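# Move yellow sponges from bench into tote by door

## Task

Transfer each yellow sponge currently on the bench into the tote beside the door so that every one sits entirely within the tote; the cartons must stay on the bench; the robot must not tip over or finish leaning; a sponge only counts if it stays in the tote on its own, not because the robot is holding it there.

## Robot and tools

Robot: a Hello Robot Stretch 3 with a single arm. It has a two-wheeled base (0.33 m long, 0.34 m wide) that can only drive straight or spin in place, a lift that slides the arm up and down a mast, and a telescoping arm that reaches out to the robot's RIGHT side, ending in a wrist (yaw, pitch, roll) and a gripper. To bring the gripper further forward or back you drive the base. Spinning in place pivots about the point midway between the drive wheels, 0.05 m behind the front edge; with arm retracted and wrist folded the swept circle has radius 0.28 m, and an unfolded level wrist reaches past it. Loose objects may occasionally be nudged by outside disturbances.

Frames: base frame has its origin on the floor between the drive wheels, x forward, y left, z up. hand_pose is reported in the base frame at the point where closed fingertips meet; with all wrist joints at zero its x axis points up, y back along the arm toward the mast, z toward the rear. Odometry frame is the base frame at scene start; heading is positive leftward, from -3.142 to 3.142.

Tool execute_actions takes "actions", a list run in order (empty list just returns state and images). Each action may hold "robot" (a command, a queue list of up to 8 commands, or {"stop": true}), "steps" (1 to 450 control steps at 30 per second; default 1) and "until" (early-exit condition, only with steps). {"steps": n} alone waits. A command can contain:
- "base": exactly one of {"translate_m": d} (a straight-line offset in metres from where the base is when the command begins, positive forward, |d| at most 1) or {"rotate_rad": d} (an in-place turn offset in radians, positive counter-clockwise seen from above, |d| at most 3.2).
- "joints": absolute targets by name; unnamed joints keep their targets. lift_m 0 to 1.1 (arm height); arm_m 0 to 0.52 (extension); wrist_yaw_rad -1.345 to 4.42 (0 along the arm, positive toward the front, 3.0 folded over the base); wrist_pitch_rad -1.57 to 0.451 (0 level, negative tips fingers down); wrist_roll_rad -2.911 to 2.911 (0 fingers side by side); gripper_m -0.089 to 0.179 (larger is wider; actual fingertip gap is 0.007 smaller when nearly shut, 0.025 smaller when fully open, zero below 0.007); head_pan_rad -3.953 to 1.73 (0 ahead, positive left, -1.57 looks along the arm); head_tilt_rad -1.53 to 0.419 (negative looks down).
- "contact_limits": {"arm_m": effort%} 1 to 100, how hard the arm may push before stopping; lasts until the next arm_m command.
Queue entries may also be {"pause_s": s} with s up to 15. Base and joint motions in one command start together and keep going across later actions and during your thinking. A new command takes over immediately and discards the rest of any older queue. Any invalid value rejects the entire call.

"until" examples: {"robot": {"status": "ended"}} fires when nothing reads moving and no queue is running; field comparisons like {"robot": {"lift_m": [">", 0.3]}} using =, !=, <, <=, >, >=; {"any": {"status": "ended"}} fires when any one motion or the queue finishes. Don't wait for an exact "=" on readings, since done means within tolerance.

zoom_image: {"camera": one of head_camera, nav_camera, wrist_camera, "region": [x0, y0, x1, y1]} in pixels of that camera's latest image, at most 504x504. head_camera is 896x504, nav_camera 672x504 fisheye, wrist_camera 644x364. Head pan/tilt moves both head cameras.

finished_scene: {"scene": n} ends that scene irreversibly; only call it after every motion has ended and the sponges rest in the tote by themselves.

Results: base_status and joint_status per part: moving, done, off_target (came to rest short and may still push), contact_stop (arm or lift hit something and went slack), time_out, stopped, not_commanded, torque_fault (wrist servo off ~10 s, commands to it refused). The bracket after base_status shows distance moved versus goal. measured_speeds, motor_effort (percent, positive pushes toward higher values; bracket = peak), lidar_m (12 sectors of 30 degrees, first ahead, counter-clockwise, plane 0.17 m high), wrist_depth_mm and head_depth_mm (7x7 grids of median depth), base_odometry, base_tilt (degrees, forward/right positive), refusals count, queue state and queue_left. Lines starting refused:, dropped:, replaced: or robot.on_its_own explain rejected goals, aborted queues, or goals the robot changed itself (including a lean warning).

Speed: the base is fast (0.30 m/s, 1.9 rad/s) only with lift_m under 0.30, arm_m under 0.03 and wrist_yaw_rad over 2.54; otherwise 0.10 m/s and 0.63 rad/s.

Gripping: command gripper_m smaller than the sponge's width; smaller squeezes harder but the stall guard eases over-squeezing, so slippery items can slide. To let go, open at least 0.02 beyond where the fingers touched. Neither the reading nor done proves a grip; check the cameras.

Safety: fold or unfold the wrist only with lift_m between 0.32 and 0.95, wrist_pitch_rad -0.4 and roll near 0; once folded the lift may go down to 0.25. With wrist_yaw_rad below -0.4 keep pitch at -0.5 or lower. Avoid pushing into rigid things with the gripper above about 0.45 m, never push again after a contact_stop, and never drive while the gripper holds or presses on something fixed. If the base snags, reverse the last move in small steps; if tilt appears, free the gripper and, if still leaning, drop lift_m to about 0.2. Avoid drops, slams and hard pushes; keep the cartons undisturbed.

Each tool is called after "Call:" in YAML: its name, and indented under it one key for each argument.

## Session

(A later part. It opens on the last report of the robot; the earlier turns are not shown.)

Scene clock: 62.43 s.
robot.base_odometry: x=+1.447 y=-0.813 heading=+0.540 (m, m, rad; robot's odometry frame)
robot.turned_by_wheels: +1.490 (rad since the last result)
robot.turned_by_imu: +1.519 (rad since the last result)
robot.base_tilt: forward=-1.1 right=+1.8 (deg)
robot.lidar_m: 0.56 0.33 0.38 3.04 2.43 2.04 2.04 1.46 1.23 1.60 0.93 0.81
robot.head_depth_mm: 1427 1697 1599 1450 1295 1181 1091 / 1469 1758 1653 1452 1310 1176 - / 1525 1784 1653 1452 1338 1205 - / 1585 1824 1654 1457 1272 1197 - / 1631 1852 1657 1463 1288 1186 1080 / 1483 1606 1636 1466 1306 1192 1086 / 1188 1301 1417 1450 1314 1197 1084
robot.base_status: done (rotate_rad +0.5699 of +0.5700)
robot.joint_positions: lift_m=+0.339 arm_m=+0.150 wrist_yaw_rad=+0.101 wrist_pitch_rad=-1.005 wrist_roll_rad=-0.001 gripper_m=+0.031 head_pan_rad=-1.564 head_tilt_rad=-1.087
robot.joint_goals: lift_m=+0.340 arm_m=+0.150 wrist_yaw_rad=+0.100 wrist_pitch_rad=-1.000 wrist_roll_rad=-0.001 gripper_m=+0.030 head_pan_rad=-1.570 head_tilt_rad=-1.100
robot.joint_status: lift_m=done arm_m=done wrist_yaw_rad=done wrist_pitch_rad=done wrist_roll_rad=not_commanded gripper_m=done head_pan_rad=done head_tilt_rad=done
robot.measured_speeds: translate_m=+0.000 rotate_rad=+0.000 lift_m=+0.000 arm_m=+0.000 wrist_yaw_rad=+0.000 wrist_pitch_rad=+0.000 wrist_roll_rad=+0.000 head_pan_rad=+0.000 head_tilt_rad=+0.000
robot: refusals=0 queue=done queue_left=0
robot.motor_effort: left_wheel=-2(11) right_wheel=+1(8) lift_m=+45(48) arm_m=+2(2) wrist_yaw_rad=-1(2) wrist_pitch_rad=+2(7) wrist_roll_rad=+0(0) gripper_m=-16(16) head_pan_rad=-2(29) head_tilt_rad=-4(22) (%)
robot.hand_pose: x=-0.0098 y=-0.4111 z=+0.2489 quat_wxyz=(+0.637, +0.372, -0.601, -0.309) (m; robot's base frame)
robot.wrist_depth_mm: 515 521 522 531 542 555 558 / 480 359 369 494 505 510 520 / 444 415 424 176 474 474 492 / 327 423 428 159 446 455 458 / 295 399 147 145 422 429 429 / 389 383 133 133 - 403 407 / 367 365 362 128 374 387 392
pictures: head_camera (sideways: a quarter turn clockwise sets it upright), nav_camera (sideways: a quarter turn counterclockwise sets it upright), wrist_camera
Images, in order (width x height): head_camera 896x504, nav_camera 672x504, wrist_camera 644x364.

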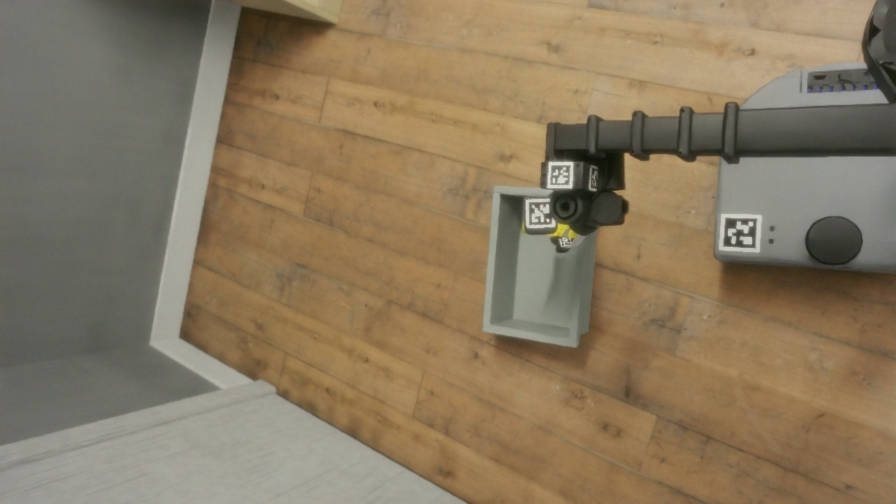

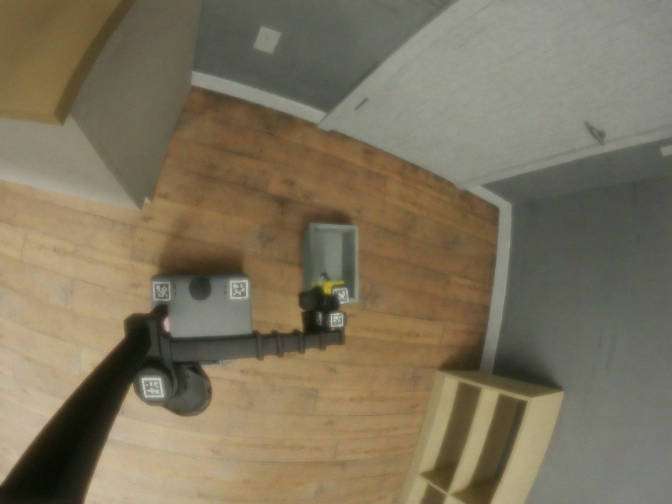

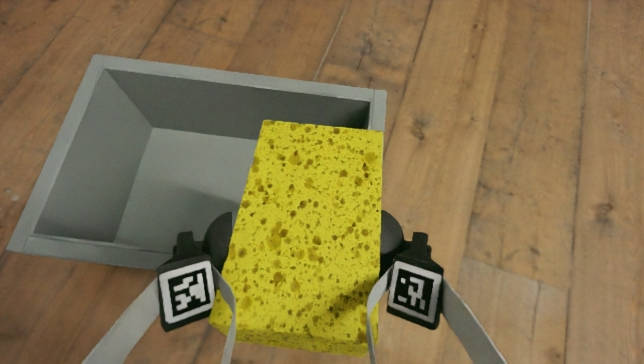

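Call:
execute_actions:
  actions:
    - {"robot":[{"base":{"translate_m":0.11},"joints":{"arm_m":0.255,"lift_m":0.29}},{"joints":{"lift_m":0.15}},{"joints":{"gripper_m":0.1}},{"joints":{"lift_m":0.33}}],"steps":450,"until":{"robot":{"status":"ended"}}}

Scene clock: 70.73 s.
robot.base_odometry: x=+1.542 y=-0.757 heading=+0.540 (m, m, rad; robot's odometry frame)
robot.turned_by_wheels: +0.000 (rad since the last result)
robot.turned_by_imu: +0.002 (rad since the last result)
robot.base_tilt: forward=-1.1 right=+1.7 (deg)
robot.lidar_m: 0.51 0.27 0.25 3.05 3.52 2.16 2.15 1.55 1.29 1.48 0.80 0.70
robot.head_depth_mm: 1458 1720 1631 1450 1293 1170 1085 / 1512 1780 1640 1451 1301 1187 - / 1550 1811 1656 1482 1268 1204 - / 1605 1846 1659 1463 1273 1199 - / 1566 1804 1654 1468 1299 1187 1081 / 1247 1374 1543 1460 1314 1189 1083 / 1033 1121 1224 1361 1314 1190 1080
robot.base_status: done (translate_m +0.1100 of +0.1100)
robot.joint_positions: lift_m=+0.329 arm_m=+0.255 wrist_yaw_rad=+0.100 wrist_pitch_rad=-1.007 wrist_roll_rad=-0.001 gripper_m=+0.100 head_pan_rad=-1.564 head_tilt_rad=-1.087
robot.joint_goals: lift_m=+0.330 arm_m=+0.255 wrist_yaw_rad=+0.100 wrist_pitch_rad=-1.000 wrist_roll_rad=-0.001 gripper_m=+0.100 head_pan_rad=-1.570 head_tilt_rad=-1.100
robot.joint_status: lift_m=done arm_m=done wrist_yaw_rad=done wrist_pitch_rad=done wrist_roll_rad=not_commanded gripper_m=done head_pan_rad=done head_tilt_rad=done
robot.measured_speeds: translate_m=+0.000 rotate_rad=+0.000 lift_m=+0.000 arm_m=+0.000 wrist_yaw_rad=+0.000 wrist_pitch_rad=+0.000 wrist_roll_rad=+0.000 head_pan_rad=+0.000 head_tilt_rad=+0.000
robot: refusals=0 queue=done queue_left=0
robot.motor_effort: left_wheel=-2(3) right_wheel=+2(6) lift_m=+46(47) arm_m=+1(0) wrist_yaw_rad=+0(1) wrist_pitch_rad=+2(2) wrist_roll_rad=+0(0) gripper_m=+0(84) head_pan_rad=-2(3) head_tilt_rad=-4(4) (%)
robot.hand_pose: x=-0.0099 y=-0.5158 z=+0.2387 quat_wxyz=(+0.636, +0.372, -0.601, -0.310) (m; robot's base frame)
robot.wrist_depth_mm: 502 500 507 521 528 534 541 / 469 473 485 489 489 496 504 / 441 443 453 457 459 468 472 / 414 417 312 327 435 440 446 / 398 394 400 380 387 345 418 / 371 - 380 344 384 294 395 / 358 297 358 361 364 318 377
pictures: head_camera (sideways: a quarter turn clockwise sets it upright), nav_camera (sideways: a quarter turn counterclockwise sets it upright), wrist_camera
Images, in order (width x height): head_camera 896x504, nav_camera 672x504, wrist_camera 644x364.

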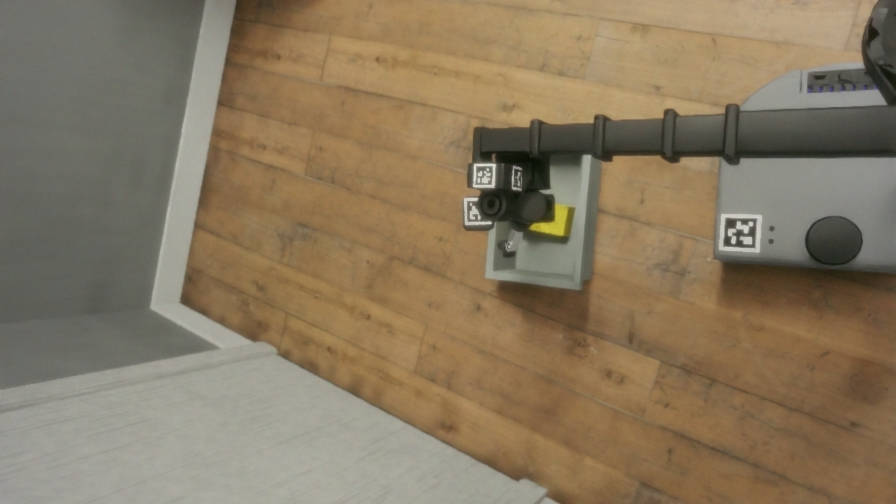

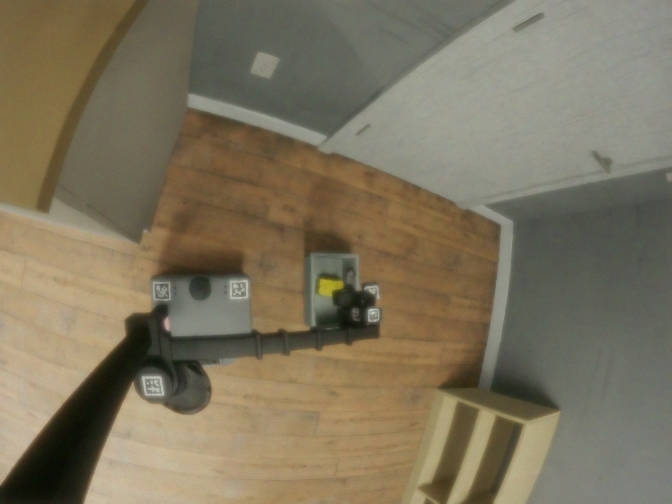

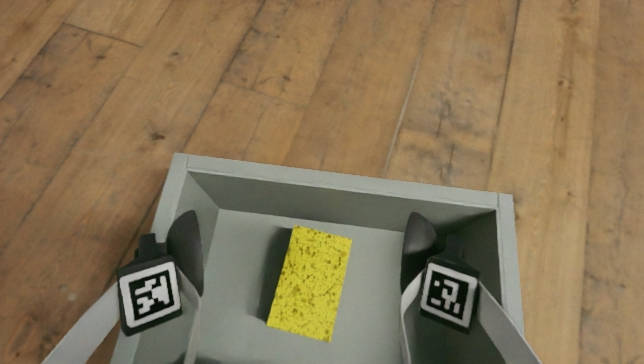

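Call:
execute_actions:
  actions:
    - {"robot":[{"base":{"translate_m":-0.11},"joints":{"arm_m":0,"wrist_yaw_rad":2.62,"wrist_pitch_rad":-0.4,"gripper_m":0.04,"head_tilt_rad":-0.6}},{"base":{"rotate_rad":-0.546},"joints":{"lift_m":0.29}},{"base":{"translate_m":-1}},{"base":{"translate_m":-0.54},"joints":{"lift_m":0.85,"wrist_yaw_rad":0.1}},{"base":{"rotate_rad":-1.294},"joints":{"lift_m":1.07,"wrist_pitch_rad":-0.8,"gripper_m":0.179,"arm_m":0.1}},{"joints":{"arm_m":0.38}}],"steps":450,"until":{"robot":{"status":"ended"}}}
    - {"steps":450,"until":{"robot":{"status":"ended"}}}

Scene clock: 94.93 s.
robot.base_odometry: x=-0.093 y=-0.804 heading=-1.300 (m, m, rad; robot's odometry frame)
robot.turned_by_wheels: -1.840 (rad since the last result)
robot.turned_by_imu: -1.860 (rad since the last result)
robot.base_tilt: forward=-1.1 right=+1.8 (deg)
robot.lidar_m: 2.07 1.80 2.39 1.67 1.70 2.22 2.42 0.84 0.60 0.57 0.58 0.78
robot.head_depth_mm: 1180 1310 796 706 1441 1194 1033 / 1183 - 795 705 1381 1157 1036 / 1201 - 835 674 1438 1215 1085 / 1226 1313 811 678 1433 1185 1050 / 1222 1320 810 700 1420 1151 1038 / 1230 1311 813 698 1480 1223 1136 / 1232 1324 816 702 1416 1145 1047
robot.base_status: done (rotate_rad -1.2939 of -1.2940)
robot.joint_positions: lift_m=+1.069 arm_m=+0.380 wrist_yaw_rad=+0.100 wrist_pitch_rad=-0.809 wrist_roll_rad=-0.001 gripper_m=+0.179 head_pan_rad=-1.564 head_tilt_rad=-0.605
robot.joint_goals: lift_m=+1.070 arm_m=+0.380 wrist_yaw_rad=+0.100 wrist_pitch_rad=-0.800 wrist_roll_rad=-0.001 gripper_m=+0.179 head_pan_rad=-1.570 head_tilt_rad=-0.600
robot.joint_status: lift_m=done arm_m=done wrist_yaw_rad=done wrist_pitch_rad=done wrist_roll_rad=not_commanded gripper_m=done head_pan_rad=done head_tilt_rad=done
robot.measured_speeds: translate_m=+0.000 rotate_rad=+0.000 lift_m=+0.000 arm_m=+0.000 wrist_yaw_rad=+0.000 wrist_pitch_rad=+0.000 wrist_roll_rad=+0.000 head_pan_rad=+0.000 head_tilt_rad=+0.000
robot: refusals=0 queue=done queue_left=0
robot.motor_effort: left_wheel=+2(10) right_wheel=-3(8) lift_m=+45(49) arm_m=+2(2) wrist_yaw_rad=+0(3) wrist_pitch_rad=+3(6) wrist_roll_rad=+0(0) gripper_m=+0(87) head_pan_rad=-3(3) head_tilt_rad=+2(20) (%)
robot.hand_pose: x=-0.0057 y=-0.6835 z=+1.0062 quat_wxyz=(+0.664, +0.311, -0.635, -0.246) (m; robot's base frame)
robot.wrist_depth_mm: 229 224 222 218 214 212 208 / 267 263 258 253 250 245 240 / 302 301 302 302 297 286 283 / 280 284 286 291 293 295 300 / 262 259 260 264 267 271 272 / - 239 232 198 238 248 252 / 218 222 188 183 191 227 231
pictures: head_camera (sideways: a quarter turn clockwise sets it upright), nav_camera (sideways: a quarter turn counterclockwise sets it upright), wrist_camera
Images, in order (width x height): head_camera 896x504, nav_camera 672x504, wrist_camera 644x364.

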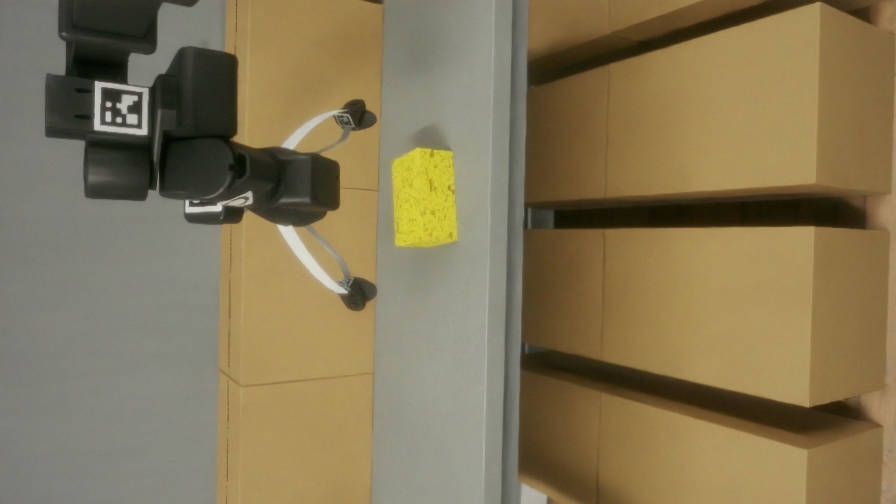

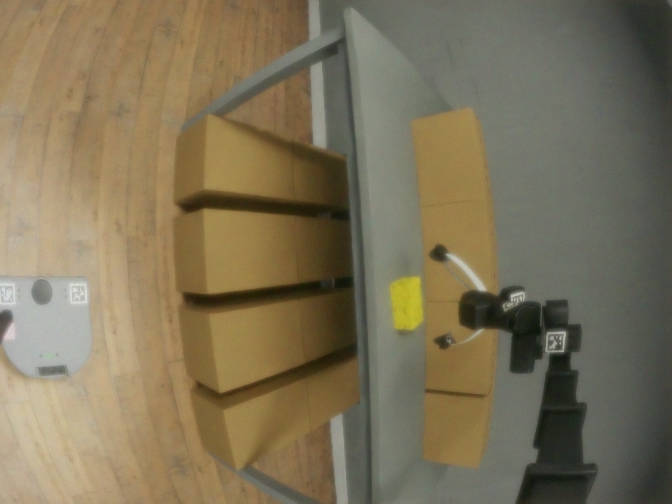

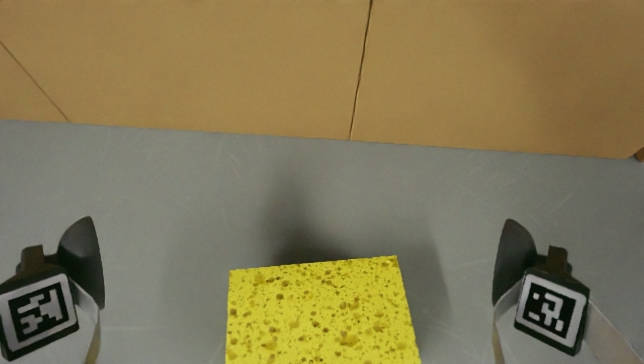

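Call:
execute_actions:
  actions:
    - {"robot":[{"base":{"translate_m":-0.008},"joints":{"arm_m":0.367,"lift_m":0.998}},{"joints":{"gripper_m":0.066}},{"joints":{"lift_m":1.04}}],"steps":450,"until":{"robot":{"status":"ended"}}}

Scene clock: 100.57 s.
robot.base_odometry: x=-0.095 y=-0.796 heading=-1.300 (m, m, rad; robot's odometry frame)
robot.turned_by_wheels: +0.000 (rad since the last result)
robot.turned_by_imu: +0.002 (rad since the last result)
robot.base_tilt: forward=-1.2 right=+1.7 (deg)
robot.lidar_m: 2.09 1.80 2.40 1.67 1.71 2.22 2.41 0.84 0.60 0.57 0.58 0.78
robot.head_depth_mm: 1210 - 796 709 1436 1187 1036 / 1206 - 813 702 1396 1153 1039 / 1223 - - 664 1447 1180 1080 / 1223 1321 795 669 1426 1183 1054 / 1231 1309 811 701 1435 1151 1035 / 1228 1317 813 697 1505 1219 1099 / 1235 1324 817 703 1424 1148 1075
robot.base_status: done (translate_m -0.0080 of -0.0080)
robot.joint_positions: lift_m=+1.039 arm_m=+0.367 wrist_yaw_rad=+0.100 wrist_pitch_rad=-0.809 wrist_roll_rad=-0.001 gripper_m=+0.067 head_pan_rad=-1.564 head_tilt_rad=-0.605
robot.joint_goals: lift_m=+1.040 arm_m=+0.367 wrist_yaw_rad=+0.100 wrist_pitch_rad=-0.800 wrist_roll_rad=-0.001 gripper_m=+0.066 head_pan_rad=-1.570 head_tilt_rad=-0.600
robot.joint_status: lift_m=done arm_m=done wrist_yaw_rad=done wrist_pitch_rad=done wrist_roll_rad=not_commanded gripper_m=done head_pan_rad=done head_tilt_rad=done
robot.measured_speeds: translate_m=+0.000 rotate_rad=+0.000 lift_m=+0.000 arm_m=+0.000 wrist_yaw_rad=+0.000 wrist_pitch_rad=+0.000 wrist_roll_rad=+0.000 head_pan_rad=+0.000 head_tilt_rad=+0.000
robot: refusals=0 queue=done queue_left=0
robot.motor_effort: left_wheel=+2(4) right_wheel=-3(7) lift_m=+46(49) arm_m=-3(4) wrist_yaw_rad=+0(0) wrist_pitch_rad=+3(3) wrist_roll_rad=+0(0) gripper_m=-20(96) head_pan_rad=-3(2) head_tilt_rad=+2(2) (%)
robot.hand_pose: x=-0.0057 y=-0.6707 z=+0.9760 quat_wxyz=(+0.664, +0.311, -0.635, -0.246) (m; robot's base frame)
robot.wrist_depth_mm: 243 240 237 232 228 225 221 / 283 281 276 270 267 261 254 / 271 273 275 281 282 287 286 / 247 249 151 152 257 258 261 / 225 227 137 140 142 237 240 / 208 - 128 129 131 219 221 / 194 190 127 158 195 199 203
pictures: head_camera (sideways: a quarter turn clockwise sets it upright), nav_camera (sideways: a quarter turn counterclockwise sets it upright), wrist_camera
Images, in order (width x height): head_camera 896x504, nav_camera 672x504, wrist_camera 644x364.

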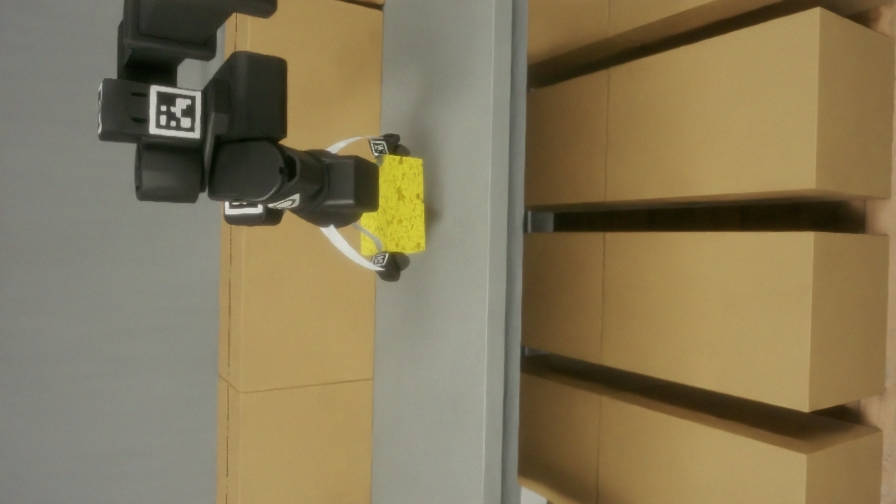

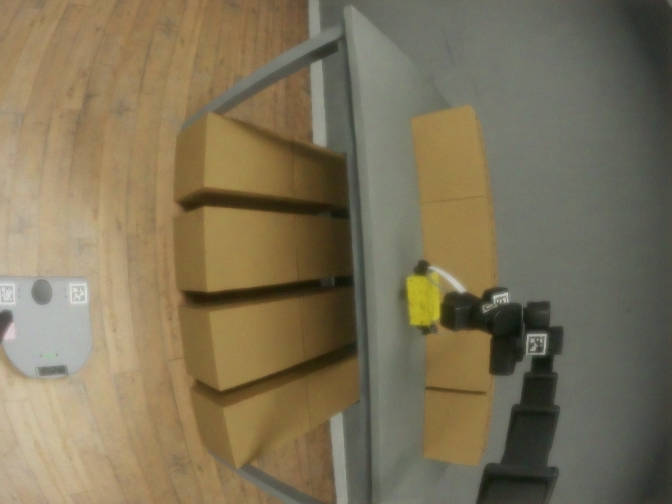

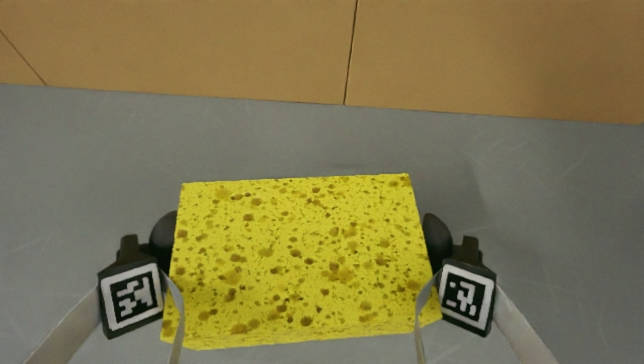

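Call:
execute_actions:
  actions:
    - {"robot":{"joints":{"arm_m":0}},"steps":450,"until":{"robot":{"arm_m":["<",0.1]}}}
    - {"robot":{"base":{"rotate_rad":1.29},"joints":{"lift_m":0.29,"wrist_yaw_rad":1.5,"wrist_pitch_rad":-0.35}},"steps":450,"until":{"robot":{"base_status":"done"}}}
    - {"robot":[{"base":{"translate_m":0.54},"joints":{"lift_m":0.29,"wrist_yaw_rad":2.62}},{"base":{"translate_m":1.0}},{"base":{"rotate_rad":0.55},"joints":{"lift_m":0.34}},{"base":{"translate_m":0.08},"joints":{"wrist_yaw_rad":0.1,"arm_m":0.22,"head_tilt_rad":-1.1}},{"joints":{"wrist_pitch_rad":-0.85}}],"steps":450,"until":{"robot":{"status":"ended"}}}
    - {"steps":450,"until":{"robot":{"status":"ended"}}}

Scene clock: 123.53 s.
robot.base_odometry: x=+1.514 y=-0.771 heading=+0.540 (m, m, rad; robot's odometry frame)
robot.turned_by_wheels: +1.840 (rad since the last result)
robot.turned_by_imu: +1.874 (rad since the last result)
robot.base_tilt: forward=-1.1 right=+1.7 (deg)
robot.lidar_m: 0.52 0.28 0.27 3.05 3.46 2.12 2.12 1.52 1.27 1.54 0.84 0.73
robot.head_depth_mm: 1443 1712 1640 1450 1302 1175 1090 / 1490 1771 1648 1450 1308 1187 - / 1537 1812 1649 1488 1264 1209 - / 1602 1836 1663 1465 1277 1192 - / 1609 1820 1651 1475 1297 1181 1082 / 1306 1437 1578 1472 1313 1185 1082 / 1074 1174 1287 1392 1320 1188 1083
robot.base_status: done (translate_m +0.0800 of +0.0800)
robot.joint_positions: lift_m=+0.339 arm_m=+0.220 wrist_yaw_rad=+0.101 wrist_pitch_rad=-0.858 wrist_roll_rad=-0.001 gripper_m=+0.067 head_pan_rad=-1.564 head_tilt_rad=-1.086
robot.joint_goals: lift_m=+0.340 arm_m=+0.220 wrist_yaw_rad=+0.100 wrist_pitch_rad=-0.850 wrist_roll_rad=-0.001 gripper_m=+0.066 head_pan_rad=-1.570 head_tilt_rad=-1.100
robot.joint_status: lift_m=done arm_m=done wrist_yaw_rad=done wrist_pitch_rad=done wrist_roll_rad=not_commanded gripper_m=done head_pan_rad=done head_tilt_rad=done
robot.measured_speeds: translate_m=+0.000 rotate_rad=+0.000 lift_m=+0.000 arm_m=+0.000 wrist_yaw_rad=+0.000 wrist_pitch_rad=+0.000 wrist_roll_rad=+0.000 head_pan_rad=+0.000 head_tilt_rad=+0.000
robot: refusals=0 queue=done queue_left=0
robot.motor_effort: left_wheel=-3(11) right_wheel=+2(9) lift_m=+46(48) arm_m=+3(1) wrist_yaw_rad=-1(2) wrist_pitch_rad=+3(6) wrist_roll_rad=+0(0) gripper_m=-20(20) head_pan_rad=-1(2) head_tilt_rad=-4(20) (%)
robot.hand_pose: x=-0.0065 y=-0.5133 z=+0.2685 quat_wxyz=(+0.658, +0.326, -0.627, -0.261) (m; robot's base frame)
robot.wrist_depth_mm: 609 649 643 654 677 668 679 / 570 575 581 588 603 603 611 / 511 528 527 537 540 548 554 / 473 478 150 152 488 497 497 / 439 443 138 139 142 456 464 / 405 - 128 129 131 433 429 / 380 290 127 158 325 391 400
pictures: head_camera (sideways: a quarter turn clockwise sets it upright), nav_camera (sideways: a quarter turn counterclockwise sets it upright), wrist_camera
Images, in order (width x height): head_camera 896x504, nav_camera 672x504, wrist_camera 644x364.

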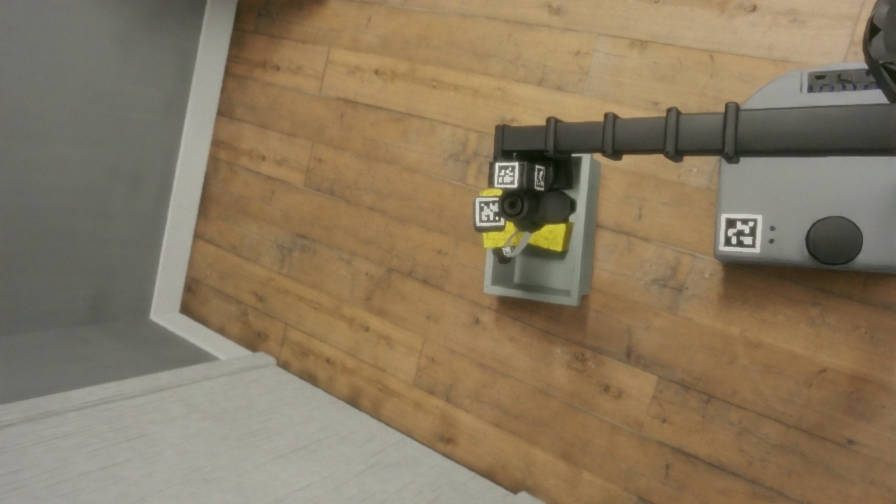

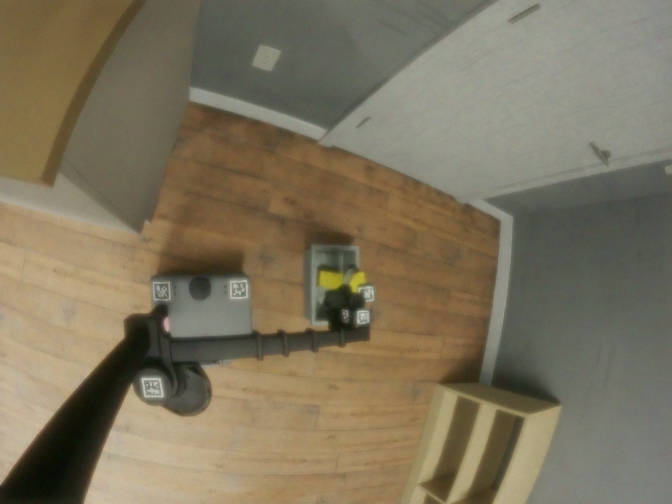

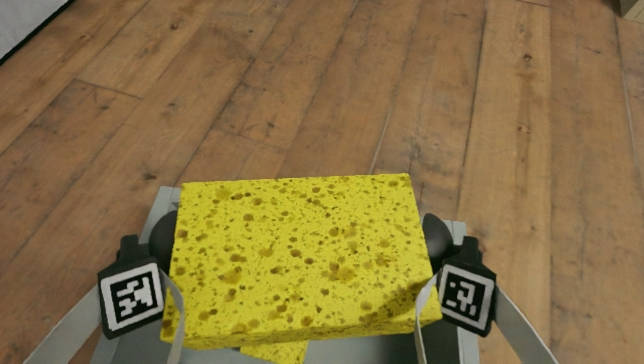

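Call:
execute_actions:
  actions:
    - {"robot":{"base":{"translate_m":0.02},"joints":{"lift_m":0.19}},"steps":450,"until":{"robot":{"status":"ended"}}}

Scene clock: 126.80 s.
robot.base_odometry: x=+1.531 y=-0.761 heading=+0.540 (m, m, rad; robot's odometry frame)
robot.turned_by_wheels: +0.000 (rad since the last result)
robot.turned_by_imu: +0.001 (rad since the last result)
robot.base_tilt: forward=-1.1 right=+1.8 (deg)
robot.lidar_m: 0.51 0.27 0.26 3.05 3.48 2.14 2.14 1.54 1.28 1.51 0.82 0.71
robot.head_depth_mm: 1444 1731 1630 1452 1300 1180 1085 / 1504 1775 1646 1453 1310 1194 - / 1556 1817 1654 1455 1267 1201 - / 1594 1834 1658 1467 1267 1200 - / 1587 1783 1654 1462 1318 1186 1081 / 1270 1395 1568 1471 1314 1193 1083 / 1048 1138 1248 1373 1319 1190 1085
robot.base_status: done (translate_m +0.0200 of +0.0200)
robot.joint_positions: lift_m=+0.191 arm_m=+0.220 wrist_yaw_rad=+0.101 wrist_pitch_rad=-0.859 wrist_roll_rad=-0.001 gripper_m=+0.067 head_pan_rad=-1.564 head_tilt_rad=-1.086
robot.joint_goals: lift_m=+0.190 arm_m=+0.220 wrist_yaw_rad=+0.100 wrist_pitch_rad=-0.850 wrist_roll_rad=-0.001 gripper_m=+0.066 head_pan_rad=-1.570 head_tilt_rad=-1.100
robot.joint_status: lift_m=done arm_m=done wrist_yaw_rad=done wrist_pitch_rad=done wrist_roll_rad=not_commanded gripper_m=done head_pan_rad=done head_tilt_rad=done
robot.measured_speeds: translate_m=+0.000 rotate_rad=+0.000 lift_m=+0.000 arm_m=+0.000 wrist_yaw_rad=+0.000 wrist_pitch_rad=+0.000 wrist_roll_rad=+0.000 head_pan_rad=+0.000 head_tilt_rad=+0.000
robot: refusals=0 queue=done queue_left=0
robot.motor_effort: left_wheel=-2(4) right_wheel=+1(7) lift_m=+17(44) arm_m=+2(2) wrist_yaw_rad=-1(1) wrist_pitch_rad=+3(3) wrist_roll_rad=+0(0) gripper_m=-19(20) head_pan_rad=-3(3) head_tilt_rad=-4(4) (%)
robot.hand_pose: x=-0.0065 y=-0.5131 z=+0.1195 quat_wxyz=(+0.657, +0.327, -0.626, -0.262) (m; robot's base frame)
robot.wrist_depth_mm: 402 412 412 423 432 438 439 / 363 208 373 383 392 394 395 / 327 215 222 212 205 203 354 / 181 236 150 152 235 235 200 / 175 213 138 140 141 264 179 / 177 - 128 129 130 230 173 / - 239 127 158 248 247 170
pictures: head_camera (sideways: a quarter turn clockwise sets it upright), nav_camera (sideways: a quarter turn counterclockwise sets it upright), wrist_camera
Images, in order (width x height): head_camera 896x504, nav_camera 672x504, wrist_camera 644x364.

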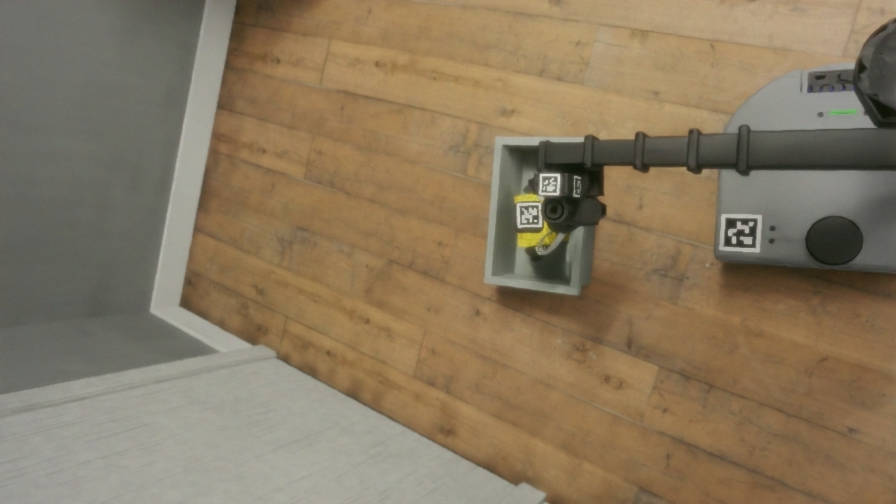

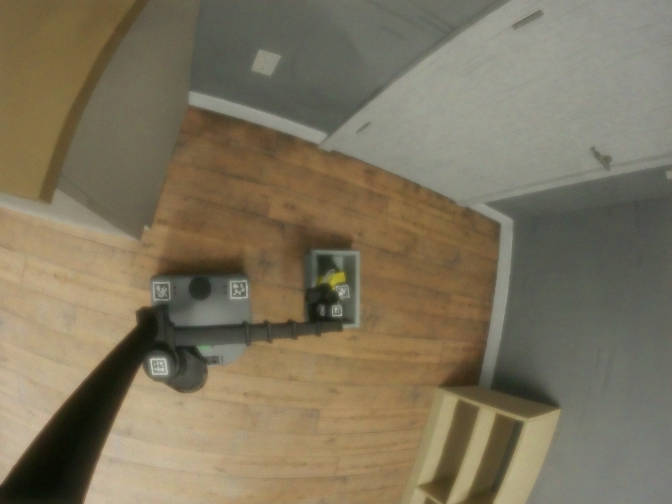

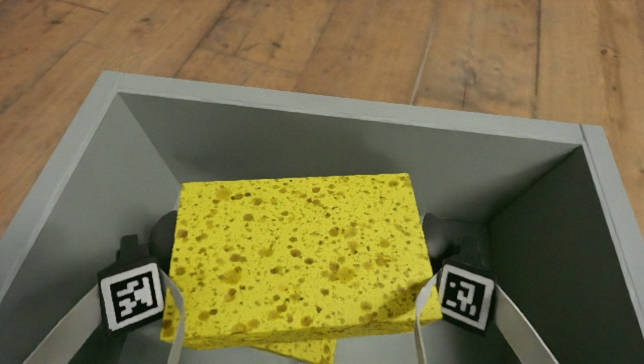

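Call:
execute_actions:
  actions:
    - {"robot":[{"base":{"translate_m":0.008},"joints":{"lift_m":0.158,"arm_m":0.235}},{"joints":{"gripper_m":0.135}},{"joints":{"lift_m":0.27,"arm_m":0.21}}],"steps":450,"until":{"robot":{"status":"ended"}}}

Scene clock: 131.20 s.
robot.base_odometry: x=+1.538 y=-0.756 heading=+0.540 (m, m, rad; robot's odometry frame)
robot.turned_by_wheels: +0.000 (rad since the last result)
robot.turned_by_imu: +0.001 (rad since the last result)
robot.base_tilt: forward=-1.2 right=+1.8 (deg)
robot.lidar_m: 0.50 0.27 0.25 3.06 3.50 2.15 2.14 1.54 1.29 1.49 0.80 0.71
robot.head_depth_mm: 1449 1726 1650 1450 1302 1172 1089 / 1494 1772 1644 1451 1298 1184 - / 1556 1815 1656 1454 1270 1221 - / 1600 1836 1662 1468 1264 1195 - / 1572 1808 1671 1463 1305 1187 1077 / 1251 1381 1551 1467 1307 1188 1078 / 1035 1130 1234 1361 1318 1187 1086
robot.base_status: done (translate_m +0.0080 of +0.0080)
robot.joint_positions: lift_m=+0.269 arm_m=+0.210 wrist_yaw_rad=+0.101 wrist_pitch_rad=-0.859 wrist_roll_rad=-0.001 gripper_m=+0.135 head_pan_rad=-1.564 head_tilt_rad=-1.086
robot.joint_goals: lift_m=+0.270 arm_m=+0.210 wrist_yaw_rad=+0.100 wrist_pitch_rad=-0.850 wrist_roll_rad=-0.001 gripper_m=+0.135 head_pan_rad=-1.570 head_tilt_rad=-1.100
robot.joint_status: lift_m=done arm_m=done wrist_yaw_rad=done wrist_pitch_rad=done wrist_roll_rad=not_commanded gripper_m=done head_pan_rad=done head_tilt_rad=done
robot.measured_speeds: translate_m=+0.000 rotate_rad=+0.000 lift_m=+0.000 arm_m=+0.000 wrist_yaw_rad=+0.000 wrist_pitch_rad=+0.000 wrist_roll_rad=+0.000 head_pan_rad=+0.000 head_tilt_rad=+0.000
robot: refusals=0 queue=done queue_left=0
robot.motor_effort: left_wheel=-2(5) right_wheel=+1(7) lift_m=+46(48) arm_m=-3(2) wrist_yaw_rad=-1(1) wrist_pitch_rad=+3(3) wrist_roll_rad=+0(0) gripper_m=+0(85) head_pan_rad=-3(3) head_tilt_rad=-4(4) (%)
robot.hand_pose: x=-0.0065 y=-0.5035 z=+0.1983 quat_wxyz=(+0.657, +0.327, -0.626, -0.262) (m; robot's base frame)
robot.wrist_depth_mm: 517 535 535 538 557 566 570 / 465 477 480 489 507 507 509 / 427 435 439 446 455 461 465 / 390 388 304 289 286 291 423 / 362 293 356 275 363 279 388 / 343 283 332 258 346 239 357 / 311 249 315 285 324 279 337
pictures: head_camera (sideways: a quarter turn clockwise sets it upright), nav_camera (sideways: a quarter turn counterclockwise sets it upright), wrist_camera
Images, in order (width x height): head_camera 896x504, nav_camera 672x504, wrist_camera 644x364.

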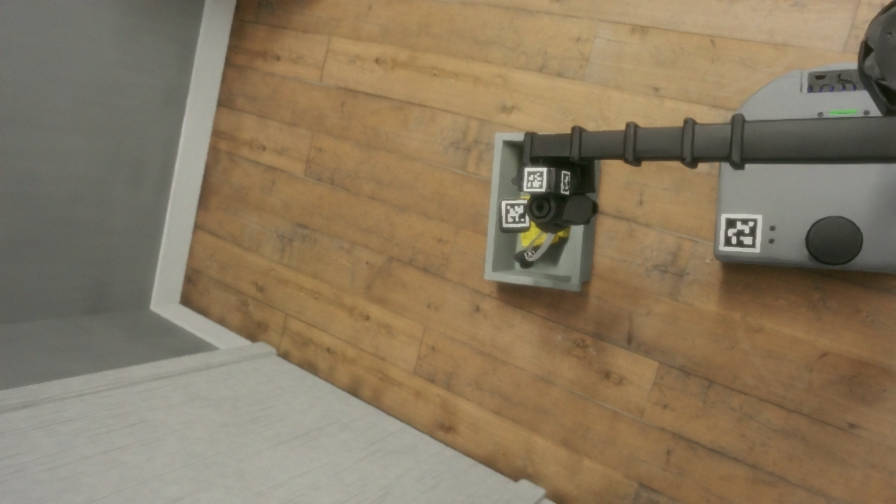

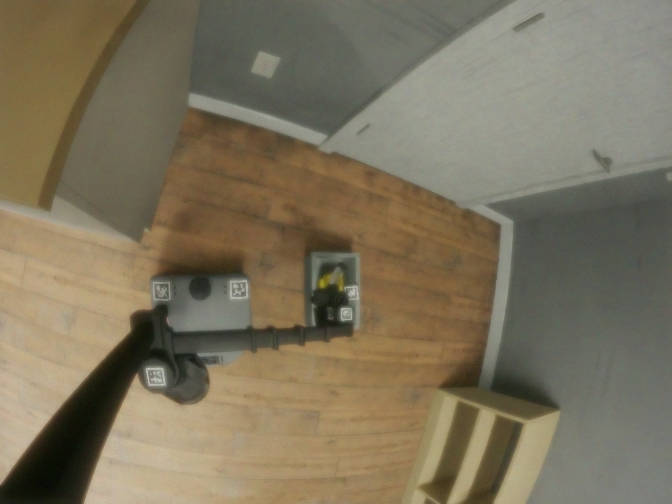

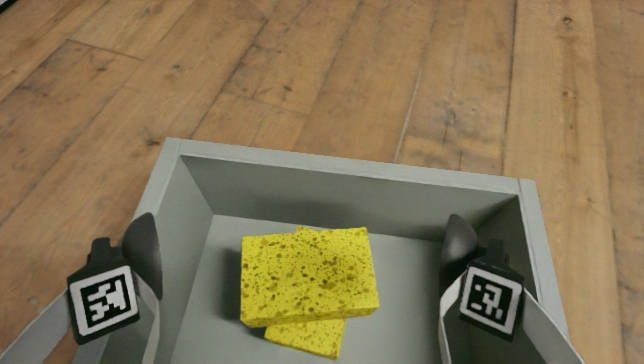

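Call:
finished_scene:
  scene: 2

The scene is finished: the task was done.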